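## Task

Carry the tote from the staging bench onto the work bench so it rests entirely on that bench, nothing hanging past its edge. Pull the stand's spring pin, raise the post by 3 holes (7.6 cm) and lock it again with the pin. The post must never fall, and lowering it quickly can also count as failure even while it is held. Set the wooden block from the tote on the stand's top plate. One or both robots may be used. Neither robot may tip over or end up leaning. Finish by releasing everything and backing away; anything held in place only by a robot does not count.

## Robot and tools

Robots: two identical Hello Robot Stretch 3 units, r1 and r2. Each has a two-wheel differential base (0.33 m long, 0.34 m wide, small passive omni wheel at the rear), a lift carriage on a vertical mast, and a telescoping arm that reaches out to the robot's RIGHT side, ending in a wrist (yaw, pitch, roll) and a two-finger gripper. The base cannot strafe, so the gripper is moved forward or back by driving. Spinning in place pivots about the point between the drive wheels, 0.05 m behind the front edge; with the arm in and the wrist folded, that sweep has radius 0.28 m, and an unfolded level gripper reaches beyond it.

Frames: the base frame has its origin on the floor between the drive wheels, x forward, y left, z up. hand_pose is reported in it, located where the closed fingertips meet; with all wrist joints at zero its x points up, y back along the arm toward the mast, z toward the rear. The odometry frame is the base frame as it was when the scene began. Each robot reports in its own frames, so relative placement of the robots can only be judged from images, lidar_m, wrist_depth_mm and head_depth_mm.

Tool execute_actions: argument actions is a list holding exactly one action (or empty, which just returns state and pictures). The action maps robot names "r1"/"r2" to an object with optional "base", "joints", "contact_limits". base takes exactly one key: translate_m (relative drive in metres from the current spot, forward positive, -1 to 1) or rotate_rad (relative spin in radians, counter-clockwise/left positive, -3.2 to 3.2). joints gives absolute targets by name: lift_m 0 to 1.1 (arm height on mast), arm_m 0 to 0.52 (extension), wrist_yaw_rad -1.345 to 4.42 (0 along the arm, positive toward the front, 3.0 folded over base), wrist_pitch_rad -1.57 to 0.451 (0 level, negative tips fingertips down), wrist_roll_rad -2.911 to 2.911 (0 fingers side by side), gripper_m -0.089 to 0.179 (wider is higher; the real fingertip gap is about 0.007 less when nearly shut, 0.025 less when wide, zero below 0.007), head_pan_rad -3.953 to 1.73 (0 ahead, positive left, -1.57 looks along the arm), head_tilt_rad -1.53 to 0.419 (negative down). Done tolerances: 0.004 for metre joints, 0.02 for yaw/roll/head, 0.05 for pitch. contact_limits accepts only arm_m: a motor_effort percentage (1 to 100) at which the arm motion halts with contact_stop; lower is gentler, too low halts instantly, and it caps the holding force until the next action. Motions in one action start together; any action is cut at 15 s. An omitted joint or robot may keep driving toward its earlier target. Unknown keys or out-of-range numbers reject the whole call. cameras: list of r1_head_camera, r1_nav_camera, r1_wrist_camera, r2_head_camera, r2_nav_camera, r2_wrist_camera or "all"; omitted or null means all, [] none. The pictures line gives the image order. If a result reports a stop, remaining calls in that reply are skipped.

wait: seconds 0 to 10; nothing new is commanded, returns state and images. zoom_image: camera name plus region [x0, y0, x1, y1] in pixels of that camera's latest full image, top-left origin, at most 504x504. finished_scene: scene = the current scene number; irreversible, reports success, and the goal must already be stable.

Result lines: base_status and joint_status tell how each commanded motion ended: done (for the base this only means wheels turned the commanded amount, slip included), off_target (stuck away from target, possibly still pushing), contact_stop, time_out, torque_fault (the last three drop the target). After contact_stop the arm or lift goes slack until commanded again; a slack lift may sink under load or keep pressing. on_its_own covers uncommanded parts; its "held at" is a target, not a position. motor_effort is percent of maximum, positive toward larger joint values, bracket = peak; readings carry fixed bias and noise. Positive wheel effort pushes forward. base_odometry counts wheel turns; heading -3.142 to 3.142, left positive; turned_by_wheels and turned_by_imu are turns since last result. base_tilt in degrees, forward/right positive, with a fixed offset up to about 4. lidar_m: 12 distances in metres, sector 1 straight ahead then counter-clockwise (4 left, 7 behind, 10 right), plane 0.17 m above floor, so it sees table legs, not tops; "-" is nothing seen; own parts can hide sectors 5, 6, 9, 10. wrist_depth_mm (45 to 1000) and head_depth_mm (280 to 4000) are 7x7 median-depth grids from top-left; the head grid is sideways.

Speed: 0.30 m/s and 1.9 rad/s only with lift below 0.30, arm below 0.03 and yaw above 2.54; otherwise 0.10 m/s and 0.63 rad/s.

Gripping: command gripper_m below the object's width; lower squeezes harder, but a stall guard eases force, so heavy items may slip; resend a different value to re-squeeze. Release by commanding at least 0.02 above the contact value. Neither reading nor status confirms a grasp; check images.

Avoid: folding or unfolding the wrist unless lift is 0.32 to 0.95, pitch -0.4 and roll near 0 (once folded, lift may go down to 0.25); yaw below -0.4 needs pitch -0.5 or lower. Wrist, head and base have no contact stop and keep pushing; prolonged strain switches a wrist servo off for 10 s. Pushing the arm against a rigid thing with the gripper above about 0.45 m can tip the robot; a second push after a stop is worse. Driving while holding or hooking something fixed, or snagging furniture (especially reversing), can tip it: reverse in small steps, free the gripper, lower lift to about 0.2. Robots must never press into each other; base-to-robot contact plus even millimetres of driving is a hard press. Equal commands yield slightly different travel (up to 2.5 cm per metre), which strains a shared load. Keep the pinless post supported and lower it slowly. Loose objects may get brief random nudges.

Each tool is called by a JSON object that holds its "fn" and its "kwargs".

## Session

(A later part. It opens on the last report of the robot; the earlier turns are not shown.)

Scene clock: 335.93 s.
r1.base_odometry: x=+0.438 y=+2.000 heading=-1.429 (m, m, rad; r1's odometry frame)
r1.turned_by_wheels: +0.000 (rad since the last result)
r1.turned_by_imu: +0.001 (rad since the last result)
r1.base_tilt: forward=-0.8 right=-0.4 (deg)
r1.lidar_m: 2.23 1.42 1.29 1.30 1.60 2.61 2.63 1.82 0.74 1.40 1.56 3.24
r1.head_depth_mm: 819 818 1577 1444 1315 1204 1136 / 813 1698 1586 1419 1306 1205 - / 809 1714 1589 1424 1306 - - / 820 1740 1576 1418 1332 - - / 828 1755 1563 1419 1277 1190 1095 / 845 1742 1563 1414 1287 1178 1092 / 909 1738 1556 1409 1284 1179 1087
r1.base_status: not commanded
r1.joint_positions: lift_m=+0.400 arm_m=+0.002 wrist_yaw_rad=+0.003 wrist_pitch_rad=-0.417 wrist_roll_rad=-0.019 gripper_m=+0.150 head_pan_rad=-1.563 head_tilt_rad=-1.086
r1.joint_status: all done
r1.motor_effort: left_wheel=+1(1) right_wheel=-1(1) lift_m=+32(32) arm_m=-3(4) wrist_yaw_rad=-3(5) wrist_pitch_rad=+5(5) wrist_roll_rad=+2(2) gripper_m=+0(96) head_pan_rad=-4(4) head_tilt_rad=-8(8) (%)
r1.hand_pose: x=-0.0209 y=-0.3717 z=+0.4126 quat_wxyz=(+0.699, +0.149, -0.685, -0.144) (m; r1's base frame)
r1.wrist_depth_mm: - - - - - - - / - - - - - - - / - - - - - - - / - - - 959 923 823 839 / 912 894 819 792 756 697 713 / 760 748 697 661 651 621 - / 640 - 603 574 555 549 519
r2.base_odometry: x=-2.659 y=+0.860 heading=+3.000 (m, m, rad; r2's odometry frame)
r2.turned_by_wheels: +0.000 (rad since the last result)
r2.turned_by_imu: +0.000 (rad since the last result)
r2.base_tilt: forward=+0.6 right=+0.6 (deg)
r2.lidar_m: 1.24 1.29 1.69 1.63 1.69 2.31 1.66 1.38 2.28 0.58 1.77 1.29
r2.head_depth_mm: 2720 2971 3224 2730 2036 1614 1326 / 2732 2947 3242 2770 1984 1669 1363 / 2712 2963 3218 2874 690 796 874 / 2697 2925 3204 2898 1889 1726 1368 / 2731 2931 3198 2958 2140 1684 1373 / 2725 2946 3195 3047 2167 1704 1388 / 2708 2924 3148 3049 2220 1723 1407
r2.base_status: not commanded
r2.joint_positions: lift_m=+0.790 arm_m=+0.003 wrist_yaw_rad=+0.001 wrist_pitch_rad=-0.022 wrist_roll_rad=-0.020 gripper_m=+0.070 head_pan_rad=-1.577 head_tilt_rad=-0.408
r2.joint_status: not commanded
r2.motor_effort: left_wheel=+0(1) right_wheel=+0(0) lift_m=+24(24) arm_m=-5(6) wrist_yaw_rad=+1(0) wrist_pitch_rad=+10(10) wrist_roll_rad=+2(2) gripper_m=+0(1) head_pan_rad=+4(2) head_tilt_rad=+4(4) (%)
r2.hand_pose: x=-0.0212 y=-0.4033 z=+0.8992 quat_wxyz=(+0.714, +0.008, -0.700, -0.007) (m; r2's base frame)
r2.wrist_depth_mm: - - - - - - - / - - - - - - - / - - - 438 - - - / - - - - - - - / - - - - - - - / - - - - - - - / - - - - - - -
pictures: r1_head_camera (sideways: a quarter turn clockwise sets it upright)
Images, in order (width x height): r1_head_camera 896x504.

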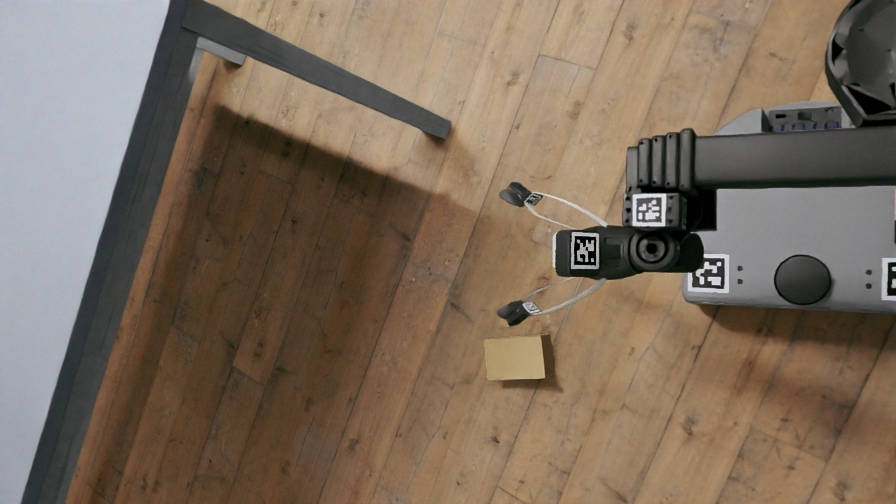

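{"fn": "execute_actions", "kwargs": {"actions": [{"r1":{"base":{"translate_m":0.21},"joints":{"wrist_pitch_rad":-1.57,"arm_m":0.34,"lift_m":0.3}}}], "cameras": ["r1_head_camera","r1_wrist_camera"]}}

Scene clock: 339.77 s.
r1.base_odometry: x=+0.468 y=+1.792 heading=-1.429 (m, m, rad; r1's odometry frame)
r1.turned_by_wheels: +0.000 (rad since the last result)
r1.turned_by_imu: +0.001 (rad since the last result)
r1.base_tilt: forward=-1.0 right=-0.4 (deg)
r1.lidar_m: 2.10 1.34 1.22 1.23 1.50 2.80 2.82 2.01 0.84 1.47 1.43 3.08
r1.head_depth_mm: 818 1704 1589 1423 1310 1210 1127 / 829 1727 1593 1431 1311 1212 - / 841 1742 1582 1431 1307 - - / 853 1760 1578 1414 1284 1229 - / 911 1748 1577 1421 1295 1188 1099 / 1726 1741 1559 1409 1287 1182 1092 / 1860 1732 1543 1394 1282 1173 1087
r1.base_status: done
r1.joint_positions: lift_m=+0.300 arm_m=+0.340 wrist_yaw_rad=+0.001 wrist_pitch_rad=-1.565 wrist_roll_rad=-0.019 gripper_m=+0.150 head_pan_rad=-1.563 head_tilt_rad=-1.086
r1.joint_status: all done
r1.motor_effort: left_wheel=+1(5) right_wheel=-2(3) lift_m=+22(26) arm_m=+4(4) wrist_yaw_rad=+0(3) wrist_pitch_rad=-1(4) wrist_roll_rad=+1(1) gripper_m=-1(0) head_pan_rad=-4(2) head_tilt_rad=-8(8) (%)
r1.hand_pose: x=-0.0216 y=-0.4621 z=+0.1826 quat_wxyz=(+0.506, +0.503, -0.496, -0.494) (m; r1's base frame)
r1.wrist_depth_mm: 321 318 319 319 316 317 316 / 329 329 328 324 325 326 326 / 336 336 335 275 331 331 333 / 341 341 343 281 340 339 340 / 353 352 351 347 350 351 347 / 361 359 359 360 357 358 - / 373 - 369 371 370 368 368
r2.base_odometry: x=-2.659 y=+0.860 heading=+3.000 (m, m, rad; r2's odometry frame)
r2.turned_by_wheels: +0.000 (rad since the last result)
r2.turned_by_imu: +0.000 (rad since the last result)
r2.base_tilt: forward=+0.5 right=+0.6 (deg)
r2.lidar_m: 1.24 1.29 1.69 1.63 1.69 2.31 1.66 1.38 2.45 0.58 1.76 1.29
r2.head_depth_mm: 2762 2992 3249 2735 2017 1600 1327 / 2721 3003 3222 2810 1980 1662 1357 / 2731 2973 3237 2859 689 794 872 / 2757 2935 3206 2900 1897 1721 1371 / 2730 2915 3222 2956 2154 1690 1380 / 2742 2958 3199 3035 2180 1701 1397 / 2710 2936 3177 3091 2218 1725 1414
r2.base_status: not commanded
r2.joint_positions: lift_m=+0.790 arm_m=+0.003 wrist_yaw_rad=+0.001 wrist_pitch_rad=-0.022 wrist_roll_rad=-0.020 gripper_m=+0.070 head_pan_rad=-1.577 head_tilt_rad=-0.408
r2.joint_status: not commanded
r2.motor_effort: left_wheel=+0(1) right_wheel=+0(0) lift_m=+24(24) arm_m=-5(6) wrist_yaw_rad=+1(0) wrist_pitch_rad=+10(10) wrist_roll_rad=+2(2) gripper_m=+0(1) head_pan_rad=+2(3) head_tilt_rad=+4(4) (%)
r2.hand_pose: x=-0.0212 y=-0.4033 z=+0.8992 quat_wxyz=(+0.714, +0.008, -0.700, -0.007) (m; r2's base frame)
r2.wrist_depth_mm: - - - - - - - / - - - - - - - / - - - 436 - - - / - - - - - - - / - - - - - - - / - - - - - - - / - - - - - - -
pictures: r1_head_camera (sideways: a quarter turn clockwise sets it upright), r1_wrist_camera
Images, in order (width x height): r1_head_camera 896x504, r1_wrist_camera 644x364.

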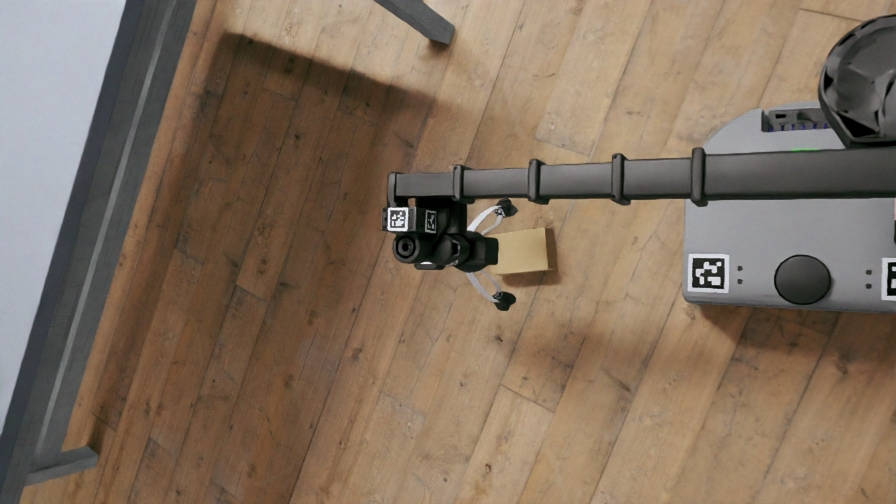

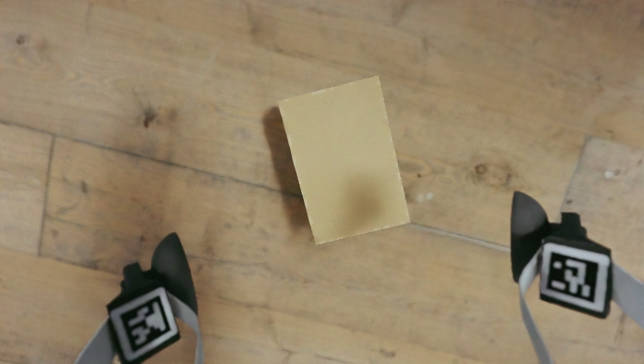

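{"fn": "execute_actions", "kwargs": {"actions": [{"r1":{"joints":{"lift_m":0.2}}}], "cameras": ["r1_head_camera","r1_wrist_camera"]}}

Scene clock: 341.63 s.
r1.base_odometry: x=+0.468 y=+1.792 heading=-1.429 (m, m, rad; r1's odometry frame)
r1.turned_by_wheels: +0.000 (rad since the last result)
r1.turned_by_imu: +0.000 (rad since the last result)
r1.base_tilt: forward=-0.9 right=-0.3 (deg)
r1.lidar_m: 2.10 1.35 1.22 1.23 1.50 2.80 2.83 2.01 0.84 1.47 1.43 3.08
r1.head_depth_mm: 816 1715 1601 1421 1315 1206 1120 / 828 1726 1588 1444 1306 1209 - / 840 1757 1590 1449 1304 - - / 854 1772 1574 1462 1279 1224 - / 912 1755 1564 1419 1291 1185 1097 / 1725 1741 1562 1411 1284 1184 1091 / 1864 1740 1554 1406 1281 1180 1091
r1.base_status: not commanded
r1.joint_positions: lift_m=+0.200 arm_m=+0.340 wrist_yaw_rad=+0.001 wrist_pitch_rad=-1.565 wrist_roll_rad=-0.019 gripper_m=+0.150 head_pan_rad=-1.563 head_tilt_rad=-1.086
r1.joint_status: all done
r1.motor_effort: left_wheel=+1(1) right_wheel=-1(1) lift_m=+22(23) arm_m=+4(4) wrist_yaw_rad=-1(0) wrist_pitch_rad=-1(1) wrist_roll_rad=+1(1) gripper_m=+0(0) head_pan_rad=-4(3) head_tilt_rad=-8(8) (%)
r1.hand_pose: x=-0.0216 y=-0.4620 z=+0.0826 quat_wxyz=(+0.506, +0.503, -0.496, -0.494) (m; r1's base frame)
r1.wrist_depth_mm: 225 225 223 224 223 223 222 / 231 231 228 173 172 228 228 / 236 236 235 176 177 233 235 / 241 241 240 180 181 240 239 / 248 248 249 185 184 246 243 / 253 254 254 190 251 252 - / 261 - 261 259 259 258 259
r2.base_odometry: x=-2.659 y=+0.860 heading=+3.000 (m, m, rad; r2's odometry frame)
r2.turned_by_wheels: +0.000 (rad since the last result)
r2.turned_by_imu: +0.000 (rad since the last result)
r2.base_tilt: forward=+0.7 right=+0.6 (deg)
r2.lidar_m: 1.24 1.29 1.69 1.63 1.69 2.30 1.66 1.38 2.45 0.58 1.76 1.29
r2.head_depth_mm: 2735 2979 3269 2721 2039 1605 1332 / 2744 2990 3237 2789 1981 1671 1362 / 2732 2963 3215 2841 689 797 879 / 2743 2929 3185 2936 1890 1735 1361 / 2734 2952 3210 2950 2147 1683 1386 / 2710 2942 3174 3024 2185 1707 1391 / 2711 2941 3188 3113 2207 1720 1415
r2.base_status: not commanded
r2.joint_positions: lift_m=+0.790 arm_m=+0.003 wrist_yaw_rad=+0.001 wrist_pitch_rad=-0.022 wrist_roll_rad=-0.020 gripper_m=+0.070 head_pan_rad=-1.577 head_tilt_rad=-0.408
r2.joint_status: not commanded
r2.motor_effort: left_wheel=+0(0) right_wheel=+0(0) lift_m=+24(24) arm_m=-5(5) wrist_yaw_rad=+0(0) wrist_pitch_rad=+10(10) wrist_roll_rad=+1(2) gripper_m=-1(0) head_pan_rad=+1(3) head_tilt_rad=+4(4) (%)
r2.hand_pose: x=-0.0212 y=-0.4033 z=+0.8992 quat_wxyz=(+0.714, +0.008, -0.700, -0.007) (m; r2's base frame)
r2.wrist_depth_mm: - - - - - - - / - - - - - - - / - - - 433 - - - / - - - - - - - / - - - - - - - / - - - - - - - / - - - - - - -
pictures: r1_head_camera (sideways: a quarter turn clockwise sets it upright), r1_wrist_camera
Images, in order (width x height): r1_head_camera 896x504, r1_wrist_camera 644x364.

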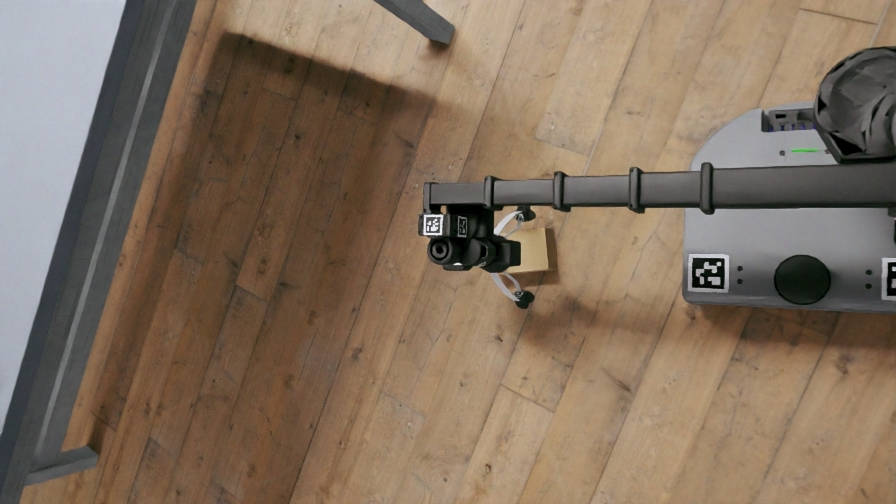

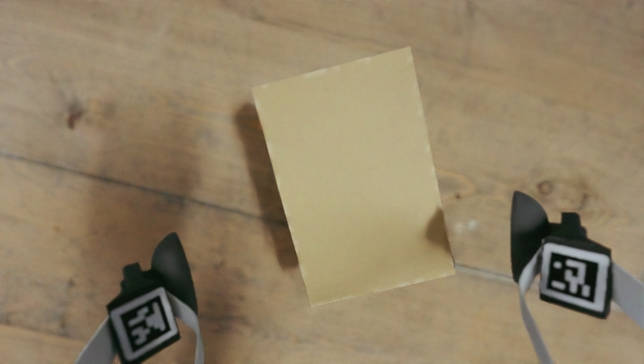

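Extend 3 cm, descend, grip.

{"fn": "execute_actions", "kwargs": {"actions": [{"r1":{"joints":{"arm_m":0.375}}}], "cameras": []}}

{"fn": "execute_actions", "kwargs": {"actions": [{"r1":{"joints":{"lift_m":0.14}}}], "cameras": []}}

{"fn": "execute_actions", "kwargs": {"actions": [{"r1":{"joints":{"gripper_m":0.02}}}], "cameras": []}}

{"fn": "execute_actions", "kwargs": {"actions": [{"r1":{"joints":{"lift_m":0.28,"arm_m":0.0}}}], "cameras": ["r1_wrist_camera"]}}

Scene clock: 344.67 s.
r1.base_odometry: x=+0.468 y=+1.792 heading=-1.429 (m, m, rad; r1's odometry frame)
r1.turned_by_wheels: +0.000 (rad since the last result)
r1.turned_by_imu: +0.001 (rad since the last result)
r1.base_tilt: forward=-0.9 right=-0.3 (deg)
r1.lidar_m: 2.10 1.34 1.22 1.22 1.51 2.81 2.81 2.01 0.84 1.48 1.43 3.06
r1.head_depth_mm: 817 1701 1607 1420 1312 1205 1118 / 829 1718 1590 1439 1309 1213 - / 840 1750 1585 1442 1308 - - / 853 1761 1575 1442 1284 1226 - / 910 1761 1563 1417 1291 1184 1093 / 1728 1743 1563 1407 1284 1179 1092 / 1870 1737 1555 1403 1280 1177 1089
r1.base_status: not commanded
r1.joint_positions: lift_m=+0.200 arm_m=+0.375 wrist_yaw_rad=+0.001 wrist_pitch_rad=-1.565 wrist_roll_rad=-0.019 gripper_m=+0.150 head_pan_rad=-1.563 head_tilt_rad=-1.086
r1.joint_status: all done
r1.motor_effort: left_wheel=+1(1) right_wheel=-1(1) lift_m=+22(22) arm_m=+5(7) wrist_yaw_rad=-1(0) wrist_pitch_rad=-1(1) wrist_roll_rad=+1(1) gripper_m=+0(0) head_pan_rad=-2(2) head_tilt_rad=-8(8) (%)
r1.hand_pose: x=-0.0216 y=-0.4969 z=+0.0826 quat_wxyz=(+0.506, +0.503, -0.496, -0.494) (m; r1's base frame)
r1.wrist_depth_mm: 226 224 223 224 224 222 222 / 230 230 230 228 228 228 228 / 235 235 235 231 232 234 234 / 240 241 240 180 180 238 240 / 248 247 246 184 184 246 244 / 254 252 253 191 189 253 - / 260 - 260 195 193 258 257
r2.base_odometry: x=-2.659 y=+0.860 heading=+3.000 (m, m, rad; r2's odometry frame)
r2.turned_by_wheels: +0.000 (rad since the last result)
r2.turned_by_imu: +0.000 (rad since the last result)
r2.base_tilt: forward=+0.5 right=+0.5 (deg)
r2.lidar_m: 1.24 1.29 1.69 1.63 1.69 2.31 1.66 1.38 2.45 0.58 1.77 1.29
r2.head_depth_mm: 2744 2965 3247 2734 2029 1613 1329 / 2723 2968 3190 2797 1985 1676 1360 / 2733 2939 3212 2842 690 795 875 / 2702 2936 3175 2916 1890 1730 1368 / 2726 2945 3218 2975 2132 1678 1386 / 2724 2940 3214 3042 2198 1702 1402 / 2699 2920 3223 3095 2229 1734 1400
r2.base_status: not commanded
r2.joint_positions: lift_m=+0.790 arm_m=+0.003 wrist_yaw_rad=+0.001 wrist_pitch_rad=-0.022 wrist_roll_rad=-0.020 gripper_m=+0.070 head_pan_rad=-1.577 head_tilt_rad=-0.408
r2.joint_status: not commanded
r2.motor_effort: left_wheel=+0(0) right_wheel=+0(0) lift_m=+24(24) arm_m=-5(5) wrist_yaw_rad=+0(1) wrist_pitch_rad=+11(10) wrist_roll_rad=+2(2) gripper_m=+0(1) head_pan_rad=+3(2) head_tilt_rad=+5(4) (%)
r2.hand_pose: x=-0.0212 y=-0.4033 z=+0.8992 quat_wxyz=(+0.714, +0.008, -0.700, -0.007) (m; r2's base frame)
r2.wrist_depth_mm: - - - - - - - / - - - - - - - / - - - 428 - - - / - - - - - - - / - - - - - - - / - - - - - - - / - - - - - - -
pictures: none
No camera images: the call's "cameras" was empty. Leave "cameras" out to get every camera's image.

Scene clock: 346.03 s.
r1.base_odometry: x=+0.468 y=+1.792 heading=-1.429 (m, m, rad; r1's odometry frame)
r1.turned_by_wheels: +0.000 (rad since the last result)
r1.turned_by_imu: +0.000 (rad since the last result)
r1.base_tilt: forward=-1.0 right=-0.3 (deg)
r1.lidar_m: 2.09 1.35 1.22 1.23 1.51 2.80 2.82 2.01 0.84 1.47 1.43 3.07
r1.head_depth_mm: 819 1707 1599 1422 1308 1205 1115 / 829 1729 1594 1435 1308 1211 - / 842 1752 1588 1448 1300 - - / 853 1766 1580 1463 1285 1229 - / 910 1758 1570 1413 1287 1185 1098 / 1738 1758 1557 1411 1284 1184 1094 / 1859 1738 1546 1402 1285 1181 1092
r1.base_status: not commanded
r1.joint_positions: lift_m=+0.140 arm_m=+0.375 wrist_yaw_rad=+0.001 wrist_pitch_rad=-1.565 wrist_roll_rad=-0.019 gripper_m=+0.150 head_pan_rad=-1.563 head_tilt_rad=-1.086
r1.joint_status: all done
r1.motor_effort: left_wheel=+1(1) right_wheel=-1(1) lift_m=+22(24) arm_m=+4(5) wrist_yaw_rad=-1(1) wrist_pitch_rad=-1(1) wrist_roll_rad=+1(1) gripper_m=+1(0) head_pan_rad=-3(4) head_tilt_rad=-8(8) (%)
r1.hand_pose: x=-0.0216 y=-0.4969 z=+0.0226 quat_wxyz=(+0.506, +0.503, -0.496, -0.494) (m; r1's base frame)
r1.wrist_depth_mm: 168 167 167 167 167 167 167 / 172 171 172 171 171 171 171 / 175 175 175 174 117 175 174 / 180 180 178 119 118 179 178 / 185 185 184 122 122 182 183 / 190 189 188 125 125 187 - / 195 - 194 129 128 160 193
r2.base_odometry: x=-2.659 y=+0.860 heading=+3.000 (m, m, rad; r2's odometry frame)
r2.turned_by_wheels: +0.000 (rad since the last result)
r2.turned_by_imu: +0.000 (rad since the last result)
r2.base_tilt: forward=+0.5 right=+0.6 (deg)
r2.lidar_m: 1.24 1.29 1.69 1.63 1.69 2.31 1.65 1.38 2.46 0.58 1.77 1.29
r2.head_depth_mm: 2758 2988 3243 2747 2017 1608 1328 / 2743 2961 3203 2794 1982 1683 1364 / 2742 2965 3208 2837 690 796 879 / 2698 2927 3221 2913 1902 1710 1371 / 2718 2939 3250 2985 2141 1686 1377 / 2727 2942 3201 3019 2192 1703 1400 / 2717 2928 3154 3121 2211 1725 1410
r2.base_status: not commanded
r2.joint_positions: lift_m=+0.790 arm_m=+0.003 wrist_yaw_rad=+0.001 wrist_pitch_rad=-0.022 wrist_roll_rad=-0.020 gripper_m=+0.070 head_pan_rad=-1.577 head_tilt_rad=-0.408
r2.joint_status: not commanded
r2.motor_effort: left_wheel=+0(1) right_wheel=+0(0) lift_m=+24(24) arm_m=-5(5) wrist_yaw_rad=+1(0) wrist_pitch_rad=+11(10) wrist_roll_rad=+1(2) gripper_m=+0(1) head_pan_rad=+3(3) head_tilt_rad=+4(4) (%)
r2.hand_pose: x=-0.0212 y=-0.4033 z=+0.8992 quat_wxyz=(+0.714, +0.008, -0.700, -0.007) (m; r2's base frame)
r2.wrist_depth_mm: - - - - - - - / - - - - - - - / - - - 434 - - - / - - - - - - - / - - - - - - - / - - - - - - - / - - - - - - -
pictures: none
No camera images: the call's "cameras" was empty. Leave "cameras" out to get every camera's image.

Scene clock: 347.83 s.
r1.base_odometry: x=+0.468 y=+1.792 heading=-1.429 (m, m, rad; r1's odometry frame)
r1.turned_by_wheels: +0.000 (rad since the last result)
r1.turned_by_imu: +0.000 (rad since the last result)
r1.base_tilt: forward=-0.9 right=-0.4 (deg)
r1.lidar_m: 2.09 1.34 1.22 1.23 1.51 2.80 2.83 2.01 0.84 1.48 1.43 3.07
r1.head_depth_mm: 819 1706 1601 1424 1307 1203 1115 / 829 1721 1593 1436 1304 1212 - / 840 1747 1583 1455 1304 - - / 855 1763 1579 1462 1279 1224 - / 909 1752 1563 1412 1287 1186 1097 / 1730 1748 1554 1412 1285 1184 1095 / 1855 1735 1554 1401 1285 1175 1087
r1.base_status: not commanded
r1.joint_positions: lift_m=+0.140 arm_m=+0.375 wrist_yaw_rad=+0.002 wrist_pitch_rad=-1.569 wrist_roll_rad=-0.020 gripper_m=+0.022 head_pan_rad=-1.563 head_tilt_rad=-1.086
r1.joint_status: all done
r1.motor_effort: left_wheel=+1(1) right_wheel=+0(1) lift_m=+21(22) arm_m=+4(4) wrist_yaw_rad=-3(3) wrist_pitch_rad=+0(1) wrist_roll_rad=+2(2) gripper_m=-30(100) head_pan_rad=-2(3) head_tilt_rad=-8(8) (%)
r1.hand_pose: x=-0.0217 y=-0.4960 z=+0.0227 quat_wxyz=(+0.506, +0.505, -0.494, -0.494) (m; r1's base frame)
r1.wrist_depth_mm: 169 169 169 168 168 168 168 / 173 173 173 173 172 171 171 / 177 177 177 175 174 176 175 / 181 181 121 120 120 180 180 / 186 187 124 123 123 184 184 / 191 191 126 126 126 - 189 / 197 196 197 130 130 193 195
r2.base_odometry: x=-2.659 y=+0.860 heading=+3.000 (m, m, rad; r2's odometry frame)
r2.turned_by_wheels: +0.000 (rad since the last result)
r2.turned_by_imu: +0.000 (rad since the last result)
r2.base_tilt: forward=+0.6 right=+0.5 (deg)
r2.lidar_m: 1.24 1.29 1.69 1.63 1.69 2.31 1.66 1.38 2.46 0.58 1.76 1.29
r2.head_depth_mm: 2733 2967 3231 2746 2020 1606 1326 / 2745 2935 3257 2822 1980 1680 1361 / 2727 2959 3227 2870 690 797 876 / 2736 2949 3230 2889 1904 1726 1375 / 2731 2915 3203 2993 2150 1681 1384 / 2690 2929 3198 3002 2191 1700 1395 / 2717 2924 3216 3100 2214 1728 1406
r2.base_status: not commanded
r2.joint_positions: lift_m=+0.790 arm_m=+0.003 wrist_yaw_rad=+0.001 wrist_pitch_rad=-0.022 wrist_roll_rad=-0.020 gripper_m=+0.070 head_pan_rad=-1.577 head_tilt_rad=-0.408
r2.joint_status: not commanded
r2.motor_effort: left_wheel=+0(0) right_wheel=+0(0) lift_m=+24(24) arm_m=-5(5) wrist_yaw_rad=+0(0) wrist_pitch_rad=+10(10) wrist_roll_rad=+2(1) gripper_m=-1(1) head_pan_rad=+3(1) head_tilt_rad=+4(4) (%)
r2.hand_pose: x=-0.0212 y=-0.4033 z=+0.8992 quat_wxyz=(+0.714, +0.008, -0.700, -0.007) (m; r2's base frame)
r2.wrist_depth_mm: - - - - - - - / - - - - - - - / - - - 432 - - - / - - - - - - - / - - - - - - - / - - - - - - - / - - - - - - -
pictures: none
No camera images: the call's "cameras" was empty. Leave "cameras" out to get every camera's image.

Scene clock: 351.77 s.
r1.base_odometry: x=+0.468 y=+1.792 heading=-1.429 (m, m, rad; r1's odometry frame)
r1.turned_by_wheels: +0.000 (rad since the last result)
r1.turned_by_imu: +0.001 (rad since the last result)
r1.base_tilt: forward=-0.9 right=-0.4 (deg)
r1.lidar_m: 2.10 1.34 1.22 1.23 1.50 2.80 2.83 2.01 0.17 0.16 1.43 3.08
r1.head_depth_mm: 819 1704 1601 1429 1309 1207 1124 / 830 1732 1586 1432 1305 1209 - / 840 1752 1581 1431 1309 - - / 856 1767 1578 1421 1296 - - / 909 1758 1569 1421 1293 1192 1095 / 1729 1753 1564 1414 1289 1183 1094 / 1868 1734 1554 1403 1272 1171 1089
r1.base_status: not commanded
r1.joint_positions: lift_m=+0.280 arm_m=+0.003 wrist_yaw_rad=-0.002 wrist_pitch_rad=-1.358 wrist_roll_rad=-0.012 gripper_m=+0.035 head_pan_rad=-1.563 head_tilt_rad=-1.086
r1.joint_status: all done
joint sent to its limit — the command would take r1.arm_m past its lower limit, so that joint was sent only as far as its limit.
r1.on_its_own: gripper_m is held at +0.033, not at your +0.020, by its stall guard, which is not easing now; arm_m is at rest, and its effort (-16) is outside its rest range (-14 to +14); wrist_pitch_rad is at rest, and its effort (-60) is outside its rest range (-20 to +32)
r1.motor_effort: left_wheel=+2(1) right_wheel=-1(1) lift_m=+24(35) arm_m=-16(13) wrist_yaw_rad=+2(2) wrist_pitch_rad=-60(61) wrist_roll_rad=-1(2) gripper_m=-23(29) head_pan_rad=-4(4) head_tilt_rad=-8(8) (%)
r1.hand_pose: x=-0.0217 y=-0.1787 z=+0.1633 quat_wxyz=(+0.553, +0.446, -0.547, -0.442) (m; r1's base frame)
r1.wrist_depth_mm: 346 344 90 87 86 329 331 / 342 338 91 92 92 326 326 / 337 340 99 99 100 327 324 / 337 334 110 108 109 321 319 / 336 334 123 119 120 321 319 / 332 330 131 132 133 - - / 330 328 - 144 - - -
r2.base_odometry: x=-2.659 y=+0.860 heading=+3.000 (m, m, rad; r2's odometry frame)
r2.turned_by_wheels: +0.000 (rad since the last result)
r2.turned_by_imu: +0.000 (rad since the last result)
r2.base_tilt: forward=+0.4 right=+0.4 (deg)
r2.lidar_m: 1.24 1.29 1.69 1.63 1.68 2.31 1.66 1.38 2.31 0.58 1.77 1.29
r2.head_depth_mm: 2719 2963 3241 2736 2052 1599 1321 / 2737 2983 3219 2779 1977 1671 1354 / 2712 2936 3229 2828 689 797 875 / 2723 2961 3211 2912 1903 1715 1371 / 2723 2953 3238 2986 2134 1674 1387 / 2739 2939 3217 3020 2177 1719 1392 / 2704 2929 3218 3130 2225 1734 1416
r2.base_status: not commanded
r2.joint_positions: lift_m=+0.790 arm_m=+0.003 wrist_yaw_rad=+0.001 wrist_pitch_rad=-0.022 wrist_roll_rad=-0.020 gripper_m=+0.070 head_pan_rad=-1.577 head_tilt_rad=-0.408
r2.joint_status: not commanded
r2.motor_effort: left_wheel=+1(0) right_wheel=+0(0) lift_m=+23(24) arm_m=-5(5) wrist_yaw_rad=+0(0) wrist_pitch_rad=+11(10) wrist_roll_rad=+1(2) gripper_m=+0(0) head_pan_rad=+2(3) head_tilt_rad=+4(4) (%)
r2.hand_pose: x=-0.0212 y=-0.4033 z=+0.8992 quat_wxyz=(+0.714, +0.008, -0.700, -0.007) (m; r2's base frame)
r2.wrist_depth_mm: - - - - - - - / - - - - - - - / - - - 440 - - - / - - - - - - - / - - - - - - - / - - - - - - - / - - - - - - -
pictures: r1_wrist_camera
Images, in order (width x height): r1_wrist_camera 644x364.

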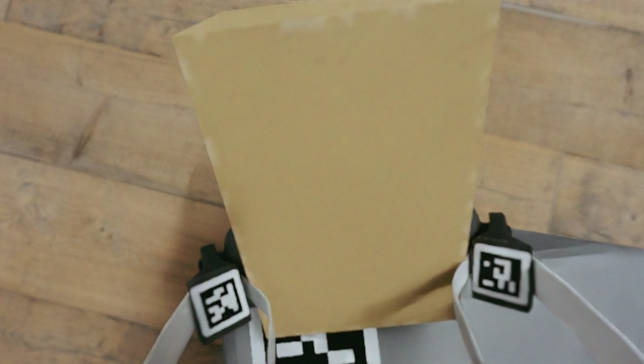

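{"fn": "execute_actions", "kwargs": {"actions": [{"r1":{"base":{"translate_m":-1.0},"joints":{"lift_m":0.95,"arm_m":0.05,"wrist_pitch_rad":-0.5}}}], "cameras": []}}

{"fn": "execute_actions", "kwargs": {"actions": [{"r1":{"base":{"translate_m":-0.86},"joints":{"lift_m":1.05,"head_tilt_rad":-0.4}}}], "cameras": ["r1_head_camera","r1_wrist_camera"]}}

Scene clock: 362.93 s.
r1.base_odometry: x=+0.327 y=+2.782 heading=-1.429 (m, m, rad; r1's odometry frame)
r1.turned_by_wheels: +0.000 (rad since the last result)
r1.turned_by_imu: +0.002 (rad since the last result)
r1.base_tilt: forward=-0.9 right=-0.4 (deg)
r1.lidar_m: 2.71 1.73 1.57 1.58 1.94 1.87 1.89 1.12 1.67 1.30 0.82 2.16
r1.head_depth_mm: - - - 1414 1315 1205 1114 / 2096 - - 1412 1309 1212 1112 / 2100 - - 1408 1302 1229 - / 2037 438 1551 1405 1302 1234 - / 2006 1729 1561 1417 1295 1185 1098 / 1871 1673 1565 1412 1283 1183 1091 / 1928 1682 1549 1384 1278 1177 1088
r1.base_status: done
r1.joint_positions: lift_m=+0.950 arm_m=+0.050 wrist_yaw_rad=-0.002 wrist_pitch_rad=-0.545 wrist_roll_rad=-0.012 gripper_m=+0.035 head_pan_rad=-1.563 head_tilt_rad=-1.086
r1.joint_status: all done
r1.on_its_own: gripper_m is held at +0.033, not at your +0.020, by its stall guard, which is not easing now
r1.motor_effort: left_wheel=+2(3) right_wheel=-1(5) lift_m=+34(35) arm_m=+4(12) wrist_yaw_rad=+2(3) wrist_pitch_rad=+13(60) wrist_roll_rad=-1(1) gripper_m=-22(23) head_pan_rad=-3(3) head_tilt_rad=-8(8) (%)
r1.hand_pose: x=-0.0220 y=-0.4012 z=+0.9349 quat_wxyz=(+0.685, +0.191, -0.677, -0.190) (m; r1's base frame)
r1.wrist_depth_mm: - - - - - - - / 888 824 - - - - - / 678 720 - 183 - - - / 571 - - 163 163 - - / 595 - - 147 143 - - / - - 138 133 130 - - / - 950 - 126 127 - 990
r2.base_odometry: x=-2.659 y=+0.860 heading=+3.000 (m, m, rad; r2's odometry frame)
r2.turned_by_wheels: +0.000 (rad since the last result)
r2.turned_by_imu: -0.001 (rad since the last result)
r2.base_tilt: forward=+0.5 right=+0.5 (deg)
r2.lidar_m: 1.24 1.29 1.69 1.63 1.69 2.31 1.65 1.38 1.67 0.58 1.77 1.29
r2.head_depth_mm: 2658 1560 3160 2617 1806 1601 1323 / 2724 2937 3233 2799 1921 1678 1357 / 2718 2925 3240 2826 690 796 875 / 2704 2948 3225 2894 1896 1721 1374 / 2709 2942 3225 2967 2140 1687 1380 / 2707 2975 3225 3065 2185 1701 1400 / 2721 2937 3164 3061 2223 1726 1405
r2.base_status: not commanded
r2.joint_positions: lift_m=+0.790 arm_m=+0.003 wrist_yaw_rad=+0.001 wrist_pitch_rad=-0.022 wrist_roll_rad=-0.020 gripper_m=+0.070 head_pan_rad=-1.577 head_tilt_rad=-0.408
r2.joint_status: not commanded
r2.motor_effort: left_wheel=+0(1) right_wheel=+0(0) lift_m=+24(23) arm_m=-5(5) wrist_yaw_rad=+0(0) wrist_pitch_rad=+11(10) wrist_roll_rad=+2(2) gripper_m=-1(1) head_pan_rad=+3(3) head_tilt_rad=+4(5) (%)
r2.hand_pose: x=-0.0212 y=-0.4033 z=+0.8992 quat_wxyz=(+0.714, +0.008, -0.700, -0.007) (m; r2's base frame)
r2.wrist_depth_mm: - - - - - - - / - - - - - - - / - - - 433 - - - / - - - - - - - / - - - - - - - / - - - - - - - / - - - - - - -
pictures: none
No camera images: the call's "cameras" was empty. Leave "cameras" out to get every camera's image.

Scene clock: 372.67 s.
r1.base_odometry: x=+0.205 y=+3.634 heading=-1.429 (m, m, rad; r1's odometry frame)
r1.turned_by_wheels: +0.000 (rad since the last result)
r1.turned_by_imu: +0.002 (rad since the last result)
r1.base_tilt: forward=-1.0 right=-0.3 (deg)
r1.lidar_m: 3.24 2.06 1.87 1.84 1.18 1.07 1.08 1.32 2.60 0.67 1.69 1.49
r1.head_depth_mm: 2369 2526 - - - - 1350 / 2444 1285 1366 - - - 1326 / 2554 2738 1328 - - - 1311 / 2647 2859 3077 3245 426 1639 1305 / 2720 2976 3190 3118 2263 1682 1369 / 2860 3090 3367 3103 2178 1674 1361 / 2950 3222 3552 3042 2162 1668 1356
r1.base_status: done
r1.joint_positions: lift_m=+1.050 arm_m=+0.050 wrist_yaw_rad=-0.002 wrist_pitch_rad=-0.545 wrist_roll_rad=-0.012 gripper_m=+0.035 head_pan_rad=-1.563 head_tilt_rad=-0.409
r1.joint_status: all done
r1.on_its_own: gripper_m is held at +0.033, not at your +0.020, by its stall guard, which is not easing now
r1.motor_effort: left_wheel=+2(4) right_wheel=-1(6) lift_m=+34(35) arm_m=+4(4) wrist_yaw_rad=+2(3) wrist_pitch_rad=+13(13) wrist_roll_rad=-1(1) gripper_m=-21(21) head_pan_rad=-3(4) head_tilt_rad=+5(45) (%)
r1.hand_pose: x=-0.0219 y=-0.4013 z=+1.0350 quat_wxyz=(+0.685, +0.191, -0.677, -0.190) (m; r1's base frame)
r1.wrist_depth_mm: - - - - - - - / - - - - - - - / - - - 184 384 - - / - - - 163 162 - - / - - - 146 143 - - / - - 138 133 130 - - / - - - 126 128 - -
r2.base_odometry: x=-2.659 y=+0.860 heading=+3.000 (m, m, rad; r2's odometry frame)
r2.turned_by_wheels: +0.000 (rad since the last result)
r2.turned_by_imu: -0.001 (rad since the last result)
r2.base_tilt: forward=+0.5 right=+0.6 (deg)
r2.lidar_m: 1.24 1.29 1.69 1.63 1.69 2.32 1.65 1.39 3.29 0.58 1.77 1.29
r2.head_depth_mm: 2731 2970 3263 2767 2028 1618 1325 / 2726 2959 3189 2774 1976 1669 1358 / 2710 2953 3220 2868 689 795 877 / 2720 2943 954 2914 1882 1551 1364 / 2695 967 3137 2972 2049 1504 1379 / 1175 1174 3189 2916 2184 1607 1394 / 2707 2887 3250 3078 2211 1715 1410
r2.base_status: not commanded
r2.joint_positions: lift_m=+0.790 arm_m=+0.003 wrist_yaw_rad=+0.001 wrist_pitch_rad=-0.022 wrist_roll_rad=-0.020 gripper_m=+0.070 head_pan_rad=-1.577 head_tilt_rad=-0.408
r2.joint_status: not commanded
r2.motor_effort: left_wheel=+0(0) right_wheel=+0(0) lift_m=+24(24) arm_m=-5(5) wrist_yaw_rad=+0(0) wrist_pitch_rad=+10(10) wrist_roll_rad=+2(2) gripper_m=+0(0) head_pan_rad=+3(1) head_tilt_rad=+5(4) (%)
r2.hand_pose: x=-0.0212 y=-0.4033 z=+0.8992 quat_wxyz=(+0.714, +0.008, -0.700, -0.007) (m; r2's base frame)
r2.wrist_depth_mm: - - - - - - - / - - - - - - - / - - - 435 - - - / - - - - - - - / - - - - - - - / - - - - - - - / - - - - - - -
pictures: r1_head_camera (sideways: a quarter turn clockwise sets it upright), r1_wrist_camera
Images, in order (width x height): r1_head_camera 896x504, r1_wrist_camera 644x364.

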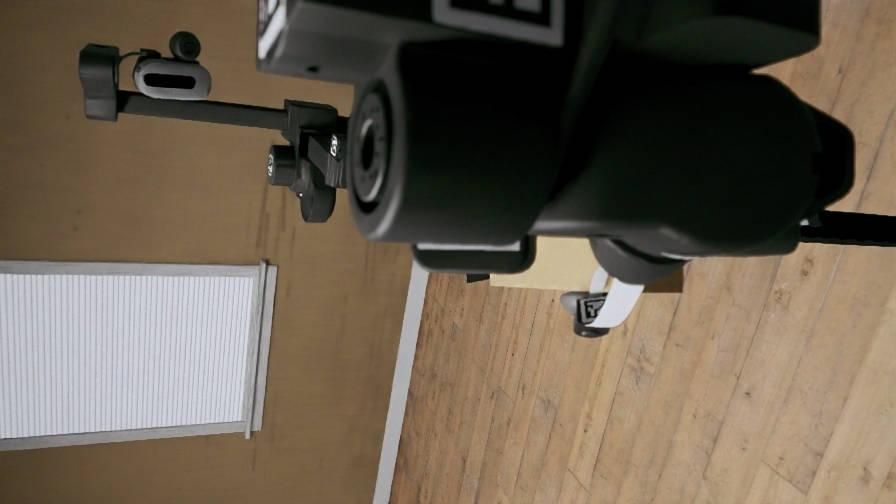

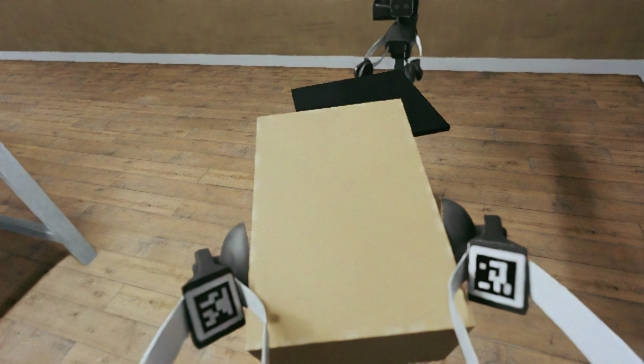

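{"fn": "execute_actions", "kwargs": {"actions": [{"r1":{"base":{"translate_m":-0.03},"joints":{"arm_m":0.31}}}], "cameras": ["r1_wrist_camera"]}}

{"fn": "execute_actions", "kwargs": {"actions": [{"r1":{"joints":{"lift_m":1.0}}}], "cameras": ["r1_wrist_camera","r2_head_camera"]}}

Scene clock: 375.93 s.
r1.base_odometry: x=+0.201 y=+3.663 heading=-1.429 (m, m, rad; r1's odometry frame)
r1.turned_by_wheels: +0.000 (rad since the last result)
r1.turned_by_imu: +0.001 (rad since the last result)
r1.base_tilt: forward=-1.0 right=-0.4 (deg)
r1.lidar_m: 3.25 2.08 1.88 1.80 1.15 1.04 1.05 1.29 2.53 0.66 1.71 1.52
r1.head_depth_mm: 2377 2502 2793 2877 2238 1710 1384 / 2419 1140 2806 3013 2205 1656 1375 / 2545 2696 - 984 2034 1493 1377 / 2633 2825 3075 712 783 1530 1298 / 2728 2951 3187 3078 2176 1680 1364 / 2825 3089 3387 3079 2165 1673 1360 / 2945 3226 3472 3062 2163 1671 1358
r1.base_status: done
r1.joint_positions: lift_m=+1.050 arm_m=+0.310 wrist_yaw_rad=-0.001 wrist_pitch_rad=-0.545 wrist_roll_rad=-0.012 gripper_m=+0.035 head_pan_rad=-1.563 head_tilt_rad=-0.408
r1.joint_status: all done
r1.on_its_own: gripper_m is held at +0.033, not at your +0.020, by its stall guard, which is not easing now
r1.motor_effort: left_wheel=+1(2) right_wheel=-1(7) lift_m=+34(34) arm_m=+4(5) wrist_yaw_rad=+1(2) wrist_pitch_rad=+13(13) wrist_roll_rad=-1(1) gripper_m=-22(22) head_pan_rad=-2(3) head_tilt_rad=+5(5) (%)
r1.hand_pose: x=-0.0218 y=-0.6613 z=+1.0350 quat_wxyz=(+0.685, +0.191, -0.677, -0.190) (m; r1's base frame)
r1.wrist_depth_mm: - - - - 531 - - / - - - - 582 - - / - - - 183 420 - - / - - - 163 162 - - / - - - 146 142 - - / - - 138 133 130 - - / - - - 126 128 214 -
r2.base_odometry: x=-2.659 y=+0.860 heading=+3.000 (m, m, rad; r2's odometry frame)
r2.turned_by_wheels: +0.000 (rad since the last result)
r2.turned_by_imu: +0.000 (rad since the last result)
r2.base_tilt: forward=+0.7 right=+0.5 (deg)
r2.lidar_m: 1.24 1.29 1.69 1.62 1.69 2.32 1.66 1.38 3.27 0.58 1.76 1.29
r2.head_depth_mm: 2724 2976 3231 2735 2026 1610 1324 / 2717 2974 3221 2775 1974 1678 1359 / 2750 2976 3206 588 689 796 879 / 2710 2914 731 667 1891 1643 1364 / 2713 720 3223 2985 2060 1500 1383 / 2630 1085 3193 2859 2183 1589 1394 / 2636 2933 3195 3122 2221 1727 1408
r2.base_status: not commanded
r2.joint_positions: lift_m=+0.790 arm_m=+0.003 wrist_yaw_rad=+0.001 wrist_pitch_rad=-0.022 wrist_roll_rad=-0.020 gripper_m=+0.070 head_pan_rad=-1.577 head_tilt_rad=-0.408
r2.joint_status: not commanded
r2.motor_effort: left_wheel=+1(1) right_wheel=+0(0) lift_m=+24(24) arm_m=-5(5) wrist_yaw_rad=+0(0) wrist_pitch_rad=+11(10) wrist_roll_rad=+2(2) gripper_m=+0(1) head_pan_rad=+3(3) head_tilt_rad=+4(5) (%)
r2.hand_pose: x=-0.0212 y=-0.4033 z=+0.8992 quat_wxyz=(+0.714, +0.008, -0.700, -0.007) (m; r2's base frame)
r2.wrist_depth_mm: - - - 301 - - - / - - - 380 - - - / - - - 436 - - - / - - - - - - - / - - - - - - - / - - - - - - - / - - - - - - -
pictures: r1_wrist_camera
Images, in order (width x height): r1_wrist_camera 644x364.

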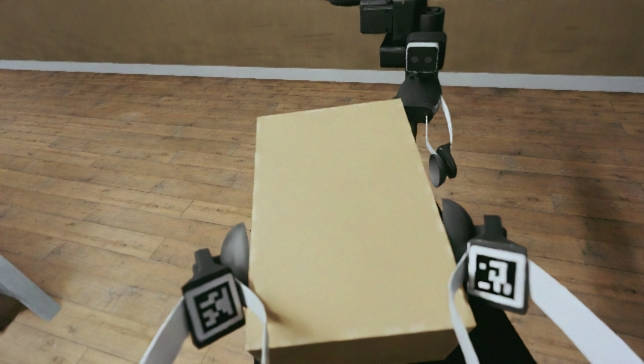

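Scene clock: 377.43 s.
r1.base_odometry: x=+0.201 y=+3.663 heading=-1.429 (m, m, rad; r1's odometry frame)
r1.turned_by_wheels: +0.000 (rad since the last result)
r1.turned_by_imu: +0.000 (rad since the last result)
r1.base_tilt: forward=-1.0 right=-0.3 (deg)
r1.lidar_m: 3.24 2.07 1.88 1.80 1.15 1.04 1.05 1.29 2.53 0.66 1.71 1.52
r1.head_depth_mm: 2363 2558 2667 - 2223 1706 1389 / 2429 1266 2742 2837 2220 1656 1385 / 2517 2747 2824 - 2031 1495 1381 / 2627 2836 3052 3104 782 1538 1304 / 2728 2952 3204 3127 2171 1685 1365 / 2817 3061 3357 3081 2171 1672 1364 / 2949 3227 3503 3074 2160 1666 1361
r1.base_status: not commanded
r1.joint_positions: lift_m=+1.000 arm_m=+0.310 wrist_yaw_rad=-0.001 wrist_pitch_rad=-0.504 wrist_roll_rad=-0.013 gripper_m=+0.035 head_pan_rad=-1.563 head_tilt_rad=-0.408
r1.joint_status: all done
r1.on_its_own: gripper_m is held at +0.033, not at your +0.020, by its stall guard, which is not easing now
r1.motor_effort: left_wheel=+1(1) right_wheel=-1(1) lift_m=+19(28) arm_m=+4(4) wrist_yaw_rad=+2(1) wrist_pitch_rad=+1(13) wrist_roll_rad=-1(1) gripper_m=-22(22) head_pan_rad=-2(1) head_tilt_rad=+5(5) (%)
r1.hand_pose: x=-0.0218 y=-0.6673 z=+0.9942 quat_wxyz=(+0.689, +0.177, -0.680, -0.176) (m; r1's base frame)
r1.wrist_depth_mm: - - - - 515 - - / - - - - 518 - - / - - - 202 475 - - / - - - 173 173 - - / - - - 151 145 - - / - - 140 133 130 - - / - - 183 124 124 170 -
r2.base_odometry: x=-2.659 y=+0.860 heading=+3.000 (m, m, rad; r2's odometry frame)
r2.turned_by_wheels: +0.000 (rad since the last result)
r2.turned_by_imu: +0.000 (rad since the last result)
r2.base_tilt: forward=+0.5 right=+0.5 (deg)
r2.lidar_m: 1.24 1.29 1.69 1.63 1.69 2.31 1.66 1.39 3.30 0.58 1.76 1.29
r2.head_depth_mm: 2741 2943 3236 2738 2039 1605 1328 / 2701 2988 3213 2768 1975 1673 1356 / 2722 2980 3232 623 689 794 878 / 2738 2960 726 684 1893 1645 1370 / 2744 771 3167 2972 2062 1500 1382 / 2631 1115 3165 2746 2166 1587 1397 / 2674 1166 3201 3095 2231 1717 1413
r2.base_status: not commanded
r2.joint_positions: lift_m=+0.790 arm_m=+0.003 wrist_yaw_rad=+0.001 wrist_pitch_rad=-0.022 wrist_roll_rad=-0.020 gripper_m=+0.070 head_pan_rad=-1.577 head_tilt_rad=-0.408
r2.joint_status: not commanded
r2.motor_effort: left_wheel=+1(1) right_wheel=+0(0) lift_m=+24(24) arm_m=-5(5) wrist_yaw_rad=+0(1) wrist_pitch_rad=+11(10) wrist_roll_rad=+2(2) gripper_m=-1(0) head_pan_rad=+3(3) head_tilt_rad=+4(4) (%)
r2.hand_pose: x=-0.0212 y=-0.4033 z=+0.8992 quat_wxyz=(+0.714, +0.008, -0.700, -0.007) (m; r2's base frame)
r2.wrist_depth_mm: - - - 509 - - - / - - - 305 - - - / - - - 361 - - - / - - - - - - - / - - - - - - - / - - - - - - - / - - - - - - -
pictures: r1_wrist_camera, r2_head_camera (sideways: a quarter turn clockwise sets it upright)
Images, in order (width x height): r1_wrist_camera 644x364, r2_head_camera 896x504.

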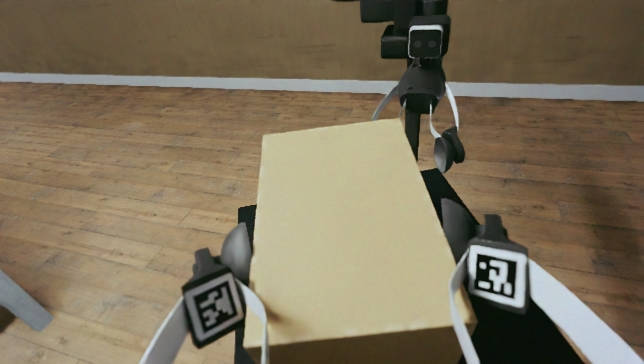

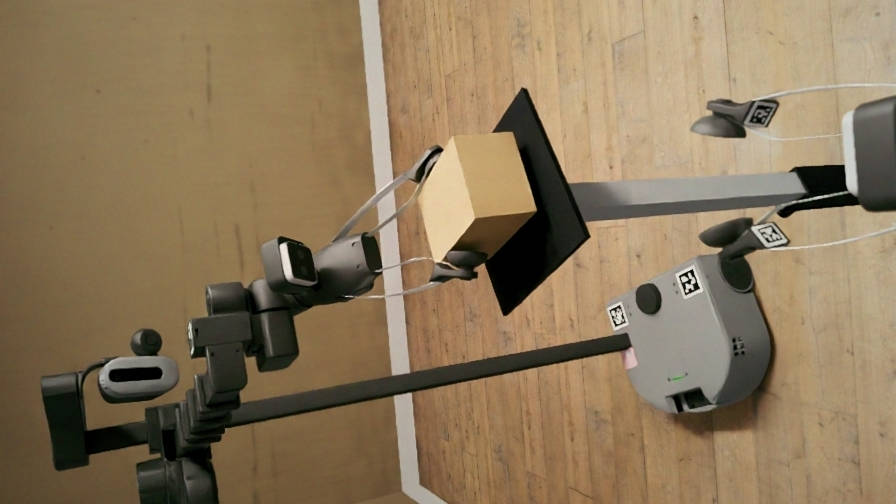

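Well centred. Release.

{"fn": "execute_actions", "kwargs": {"actions": [{"r1":{"joints":{"gripper_m":0.15}}}], "cameras": []}}

{"fn": "execute_actions", "kwargs": {"actions": [{"r1":{"joints":{"arm_m":0.0,"lift_m":1.03,"head_pan_rad":-0.6,"head_tilt_rad":-0.3}}}], "cameras": ["r1_head_camera","r2_head_camera"]}}

Scene clock: 379.20 s.
r1.base_odometry: x=+0.201 y=+3.663 heading=-1.429 (m, m, rad; r1's odometry frame)
r1.turned_by_wheels: +0.000 (rad since the last result)
r1.turned_by_imu: +0.000 (rad since the last result)
r1.base_tilt: forward=-1.0 right=-0.4 (deg)
r1.lidar_m: 3.24 2.07 1.88 1.80 1.15 1.04 1.05 1.29 2.54 0.67 1.71 1.51
r1.head_depth_mm: 2381 2521 2666 - 2227 1709 1390 / 2423 1261 2740 2816 2206 1651 1384 / 2556 2772 2832 - 2041 1488 1376 / 2644 2832 3039 1925 789 1535 1304 / 2743 2949 3222 3096 2180 1693 1364 / 2844 3076 3359 3101 2173 1675 1369 / 2930 3213 3517 3063 2161 1670 1355
r1.base_status: not commanded
r1.joint_positions: lift_m=+1.000 arm_m=+0.310 wrist_yaw_rad=-0.001 wrist_pitch_rad=-0.514 wrist_roll_rad=-0.013 gripper_m=+0.150 head_pan_rad=-1.563 head_tilt_rad=-0.408
r1.joint_status: all done
r1.motor_effort: left_wheel=+1(1) right_wheel=-1(1) lift_m=+22(22) arm_m=+3(4) wrist_yaw_rad=+2(1) wrist_pitch_rad=+5(4) wrist_roll_rad=-1(1) gripper_m=+0(94) head_pan_rad=-2(2) head_tilt_rad=+5(5) (%)
r1.hand_pose: x=-0.0218 y=-0.6660 z=+0.9921 quat_wxyz=(+0.688, +0.181, -0.679, -0.179) (m; r1's base frame)
r1.wrist_depth_mm: - - - - 526 - - / - - - - 536 - - / - - - - 908 - - / - - - 180 187 - - / - - - 153 149 225 - / - - - 132 128 189 - / - - - 126 130 167 -
r2.base_odometry: x=-2.659 y=+0.860 heading=+3.000 (m, m, rad; r2's odometry frame)
r2.turned_by_wheels: +0.000 (rad since the last result)
r2.turned_by_imu: +0.000 (rad since the last result)
r2.base_tilt: forward=+0.5 right=+0.5 (deg)
r2.lidar_m: 1.24 1.29 1.69 1.63 1.69 2.32 1.66 1.38 3.28 0.58 1.77 1.29
r2.head_depth_mm: 2728 2994 3222 2715 2018 1601 1333 / 2740 2957 3234 2772 1973 1678 1366 / 2756 2972 3251 647 690 794 878 / 2719 2971 730 2613 1899 1643 1374 / 2697 773 3164 2943 2070 1501 1376 / 2643 1118 3124 2880 2176 1582 1396 / 2679 1166 3169 3091 2214 1726 1411
r2.base_status: not commanded
r2.joint_positions: lift_m=+0.790 arm_m=+0.003 wrist_yaw_rad=+0.001 wrist_pitch_rad=-0.022 wrist_roll_rad=-0.020 gripper_m=+0.070 head_pan_rad=-1.577 head_tilt_rad=-0.408
r2.joint_status: not commanded
r2.motor_effort: left_wheel=+0(0) right_wheel=+0(0) lift_m=+23(24) arm_m=-5(5) wrist_yaw_rad=+0(0) wrist_pitch_rad=+10(10) wrist_roll_rad=+2(2) gripper_m=+0(0) head_pan_rad=+3(2) head_tilt_rad=+5(4) (%)
r2.hand_pose: x=-0.0212 y=-0.4033 z=+0.8992 quat_wxyz=(+0.714, +0.008, -0.700, -0.007) (m; r2's base frame)
r2.wrist_depth_mm: - - - - - - - / - - - 309 - - - / - - - 342 - - - / - - - - - - - / - - - - - - - / - - - - - - - / - - - - - - -
pictures: none
No camera images: the call's "cameras" was empty. Leave "cameras" out to get every camera's image.

Scene clock: 382.70 s.
r1.base_odometry: x=+0.201 y=+3.663 heading=-1.429 (m, m, rad; r1's odometry frame)
r1.turned_by_wheels: +0.000 (rad since the last result)
r1.turned_by_imu: +0.001 (rad since the last result)
r1.base_tilt: forward=-0.9 right=-0.4 (deg)
r1.lidar_m: 3.24 2.07 1.88 1.80 1.15 1.04 1.05 1.28 2.54 0.67 1.71 1.52
r1.head_depth_mm: - - - - 2609 1905 1501 / - - - 3253 2345 1891 1508 / - - - 2006 2457 1902 1493 / - - - 1817 2551 1873 1484 / - - - 1790 2316 1776 1478 / - - - 3412 2517 1874 1475 / - - - 3845 2522 1858 1472
r1.base_status: not commanded
r1.joint_positions: lift_m=+1.030 arm_m=+0.002 wrist_yaw_rad=-0.001 wrist_pitch_rad=-0.515 wrist_roll_rad=-0.013 gripper_m=+0.150 head_pan_rad=-0.607 head_tilt_rad=-0.310
r1.joint_status: all done
joint sent to its limit — the command would take r1.arm_m past its lower limit, so that joint was sent only as far as its limit.
r1.motor_effort: left_wheel=+1(2) right_wheel=-2(1) lift_m=+32(34) arm_m=-4(7) wrist_yaw_rad=+1(1) wrist_pitch_rad=+5(5) wrist_roll_rad=-1(1) gripper_m=+0(0) head_pan_rad=+3(44) head_tilt_rad=+5(18) (%)
r1.hand_pose: x=-0.0218 y=-0.3583 z=+1.0213 quat_wxyz=(+0.688, +0.181, -0.679, -0.180) (m; r1's base frame)
r1.wrist_depth_mm: - - - - - - - / - - - 395 - - - / - - - 486 - - - / - - - - - - - / - - - - - - - / - - - - - - - / - - - - - - -
r2.base_odometry: x=-2.659 y=+0.860 heading=+3.000 (m, m, rad; r2's odometry frame)
r2.turned_by_wheels: +0.000 (rad since the last result)
r2.turned_by_imu: +0.000 (rad since the last result)
r2.base_tilt: forward=+0.5 right=+0.5 (deg)
r2.lidar_m: 1.24 1.29 1.69 1.63 1.69 2.32 1.66 1.39 3.28 0.58 1.77 1.29
r2.head_depth_mm: 2762 2982 3225 2739 2031 1607 1331 / 2718 2940 3233 2807 1983 1676 1355 / 2762 2924 3247 647 691 796 876 / 2708 2932 3140 2644 1907 1655 1369 / 2717 2884 3203 2976 2068 1506 1385 / 2616 998 3109 2755 2172 1593 1401 / 2632 1164 3174 3063 2219 1727 1417
r2.base_status: not commanded
r2.joint_positions: lift_m=+0.790 arm_m=+0.003 wrist_yaw_rad=+0.001 wrist_pitch_rad=-0.022 wrist_roll_rad=-0.020 gripper_m=+0.070 head_pan_rad=-1.577 head_tilt_rad=-0.408
r2.joint_status: not commanded
r2.motor_effort: left_wheel=+1(0) right_wheel=+0(0) lift_m=+23(23) arm_m=-5(5) wrist_yaw_rad=+1(1) wrist_pitch_rad=+11(10) wrist_roll_rad=+1(2) gripper_m=-1(1) head_pan_rad=+4(3) head_tilt_rad=+4(3) (%)
r2.hand_pose: x=-0.0212 y=-0.4033 z=+0.8992 quat_wxyz=(+0.714, +0.008, -0.700, -0.007) (m; r2's base frame)
r2.wrist_depth_mm: - - 813 - - - - / - - - 305 - - - / - - - 342 - - - / - - - - - - - / - - - - - - - / - - - - - - - / - - - - - - -
pictures: r1_head_camera (sideways: a quarter turn clockwise sets it upright), r2_head_camera (sideways: a quarter turn clockwise sets it upright)
Images, in order (width x height): r1_head_camera 896x504, r2_head_camera 896x504.

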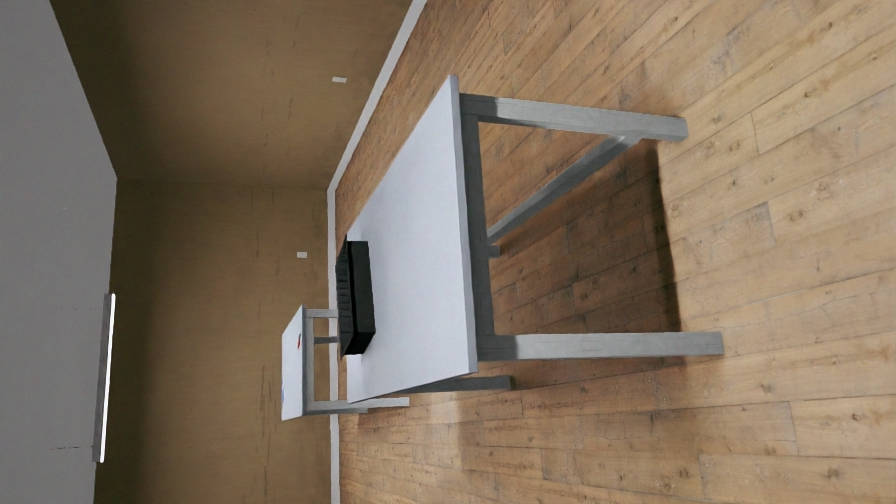

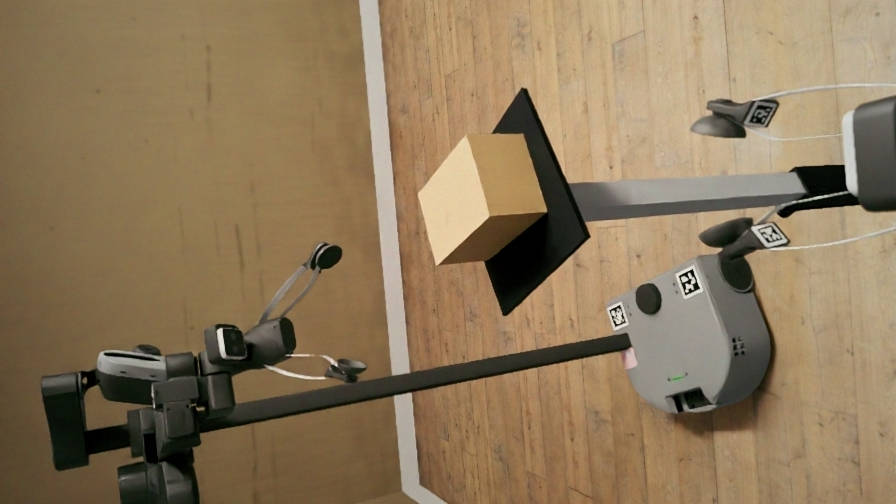

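Tote looks on the bench.

{"fn": "finished_scene", "kwargs": {"scene": 2}}

The scene is finished: the task was done.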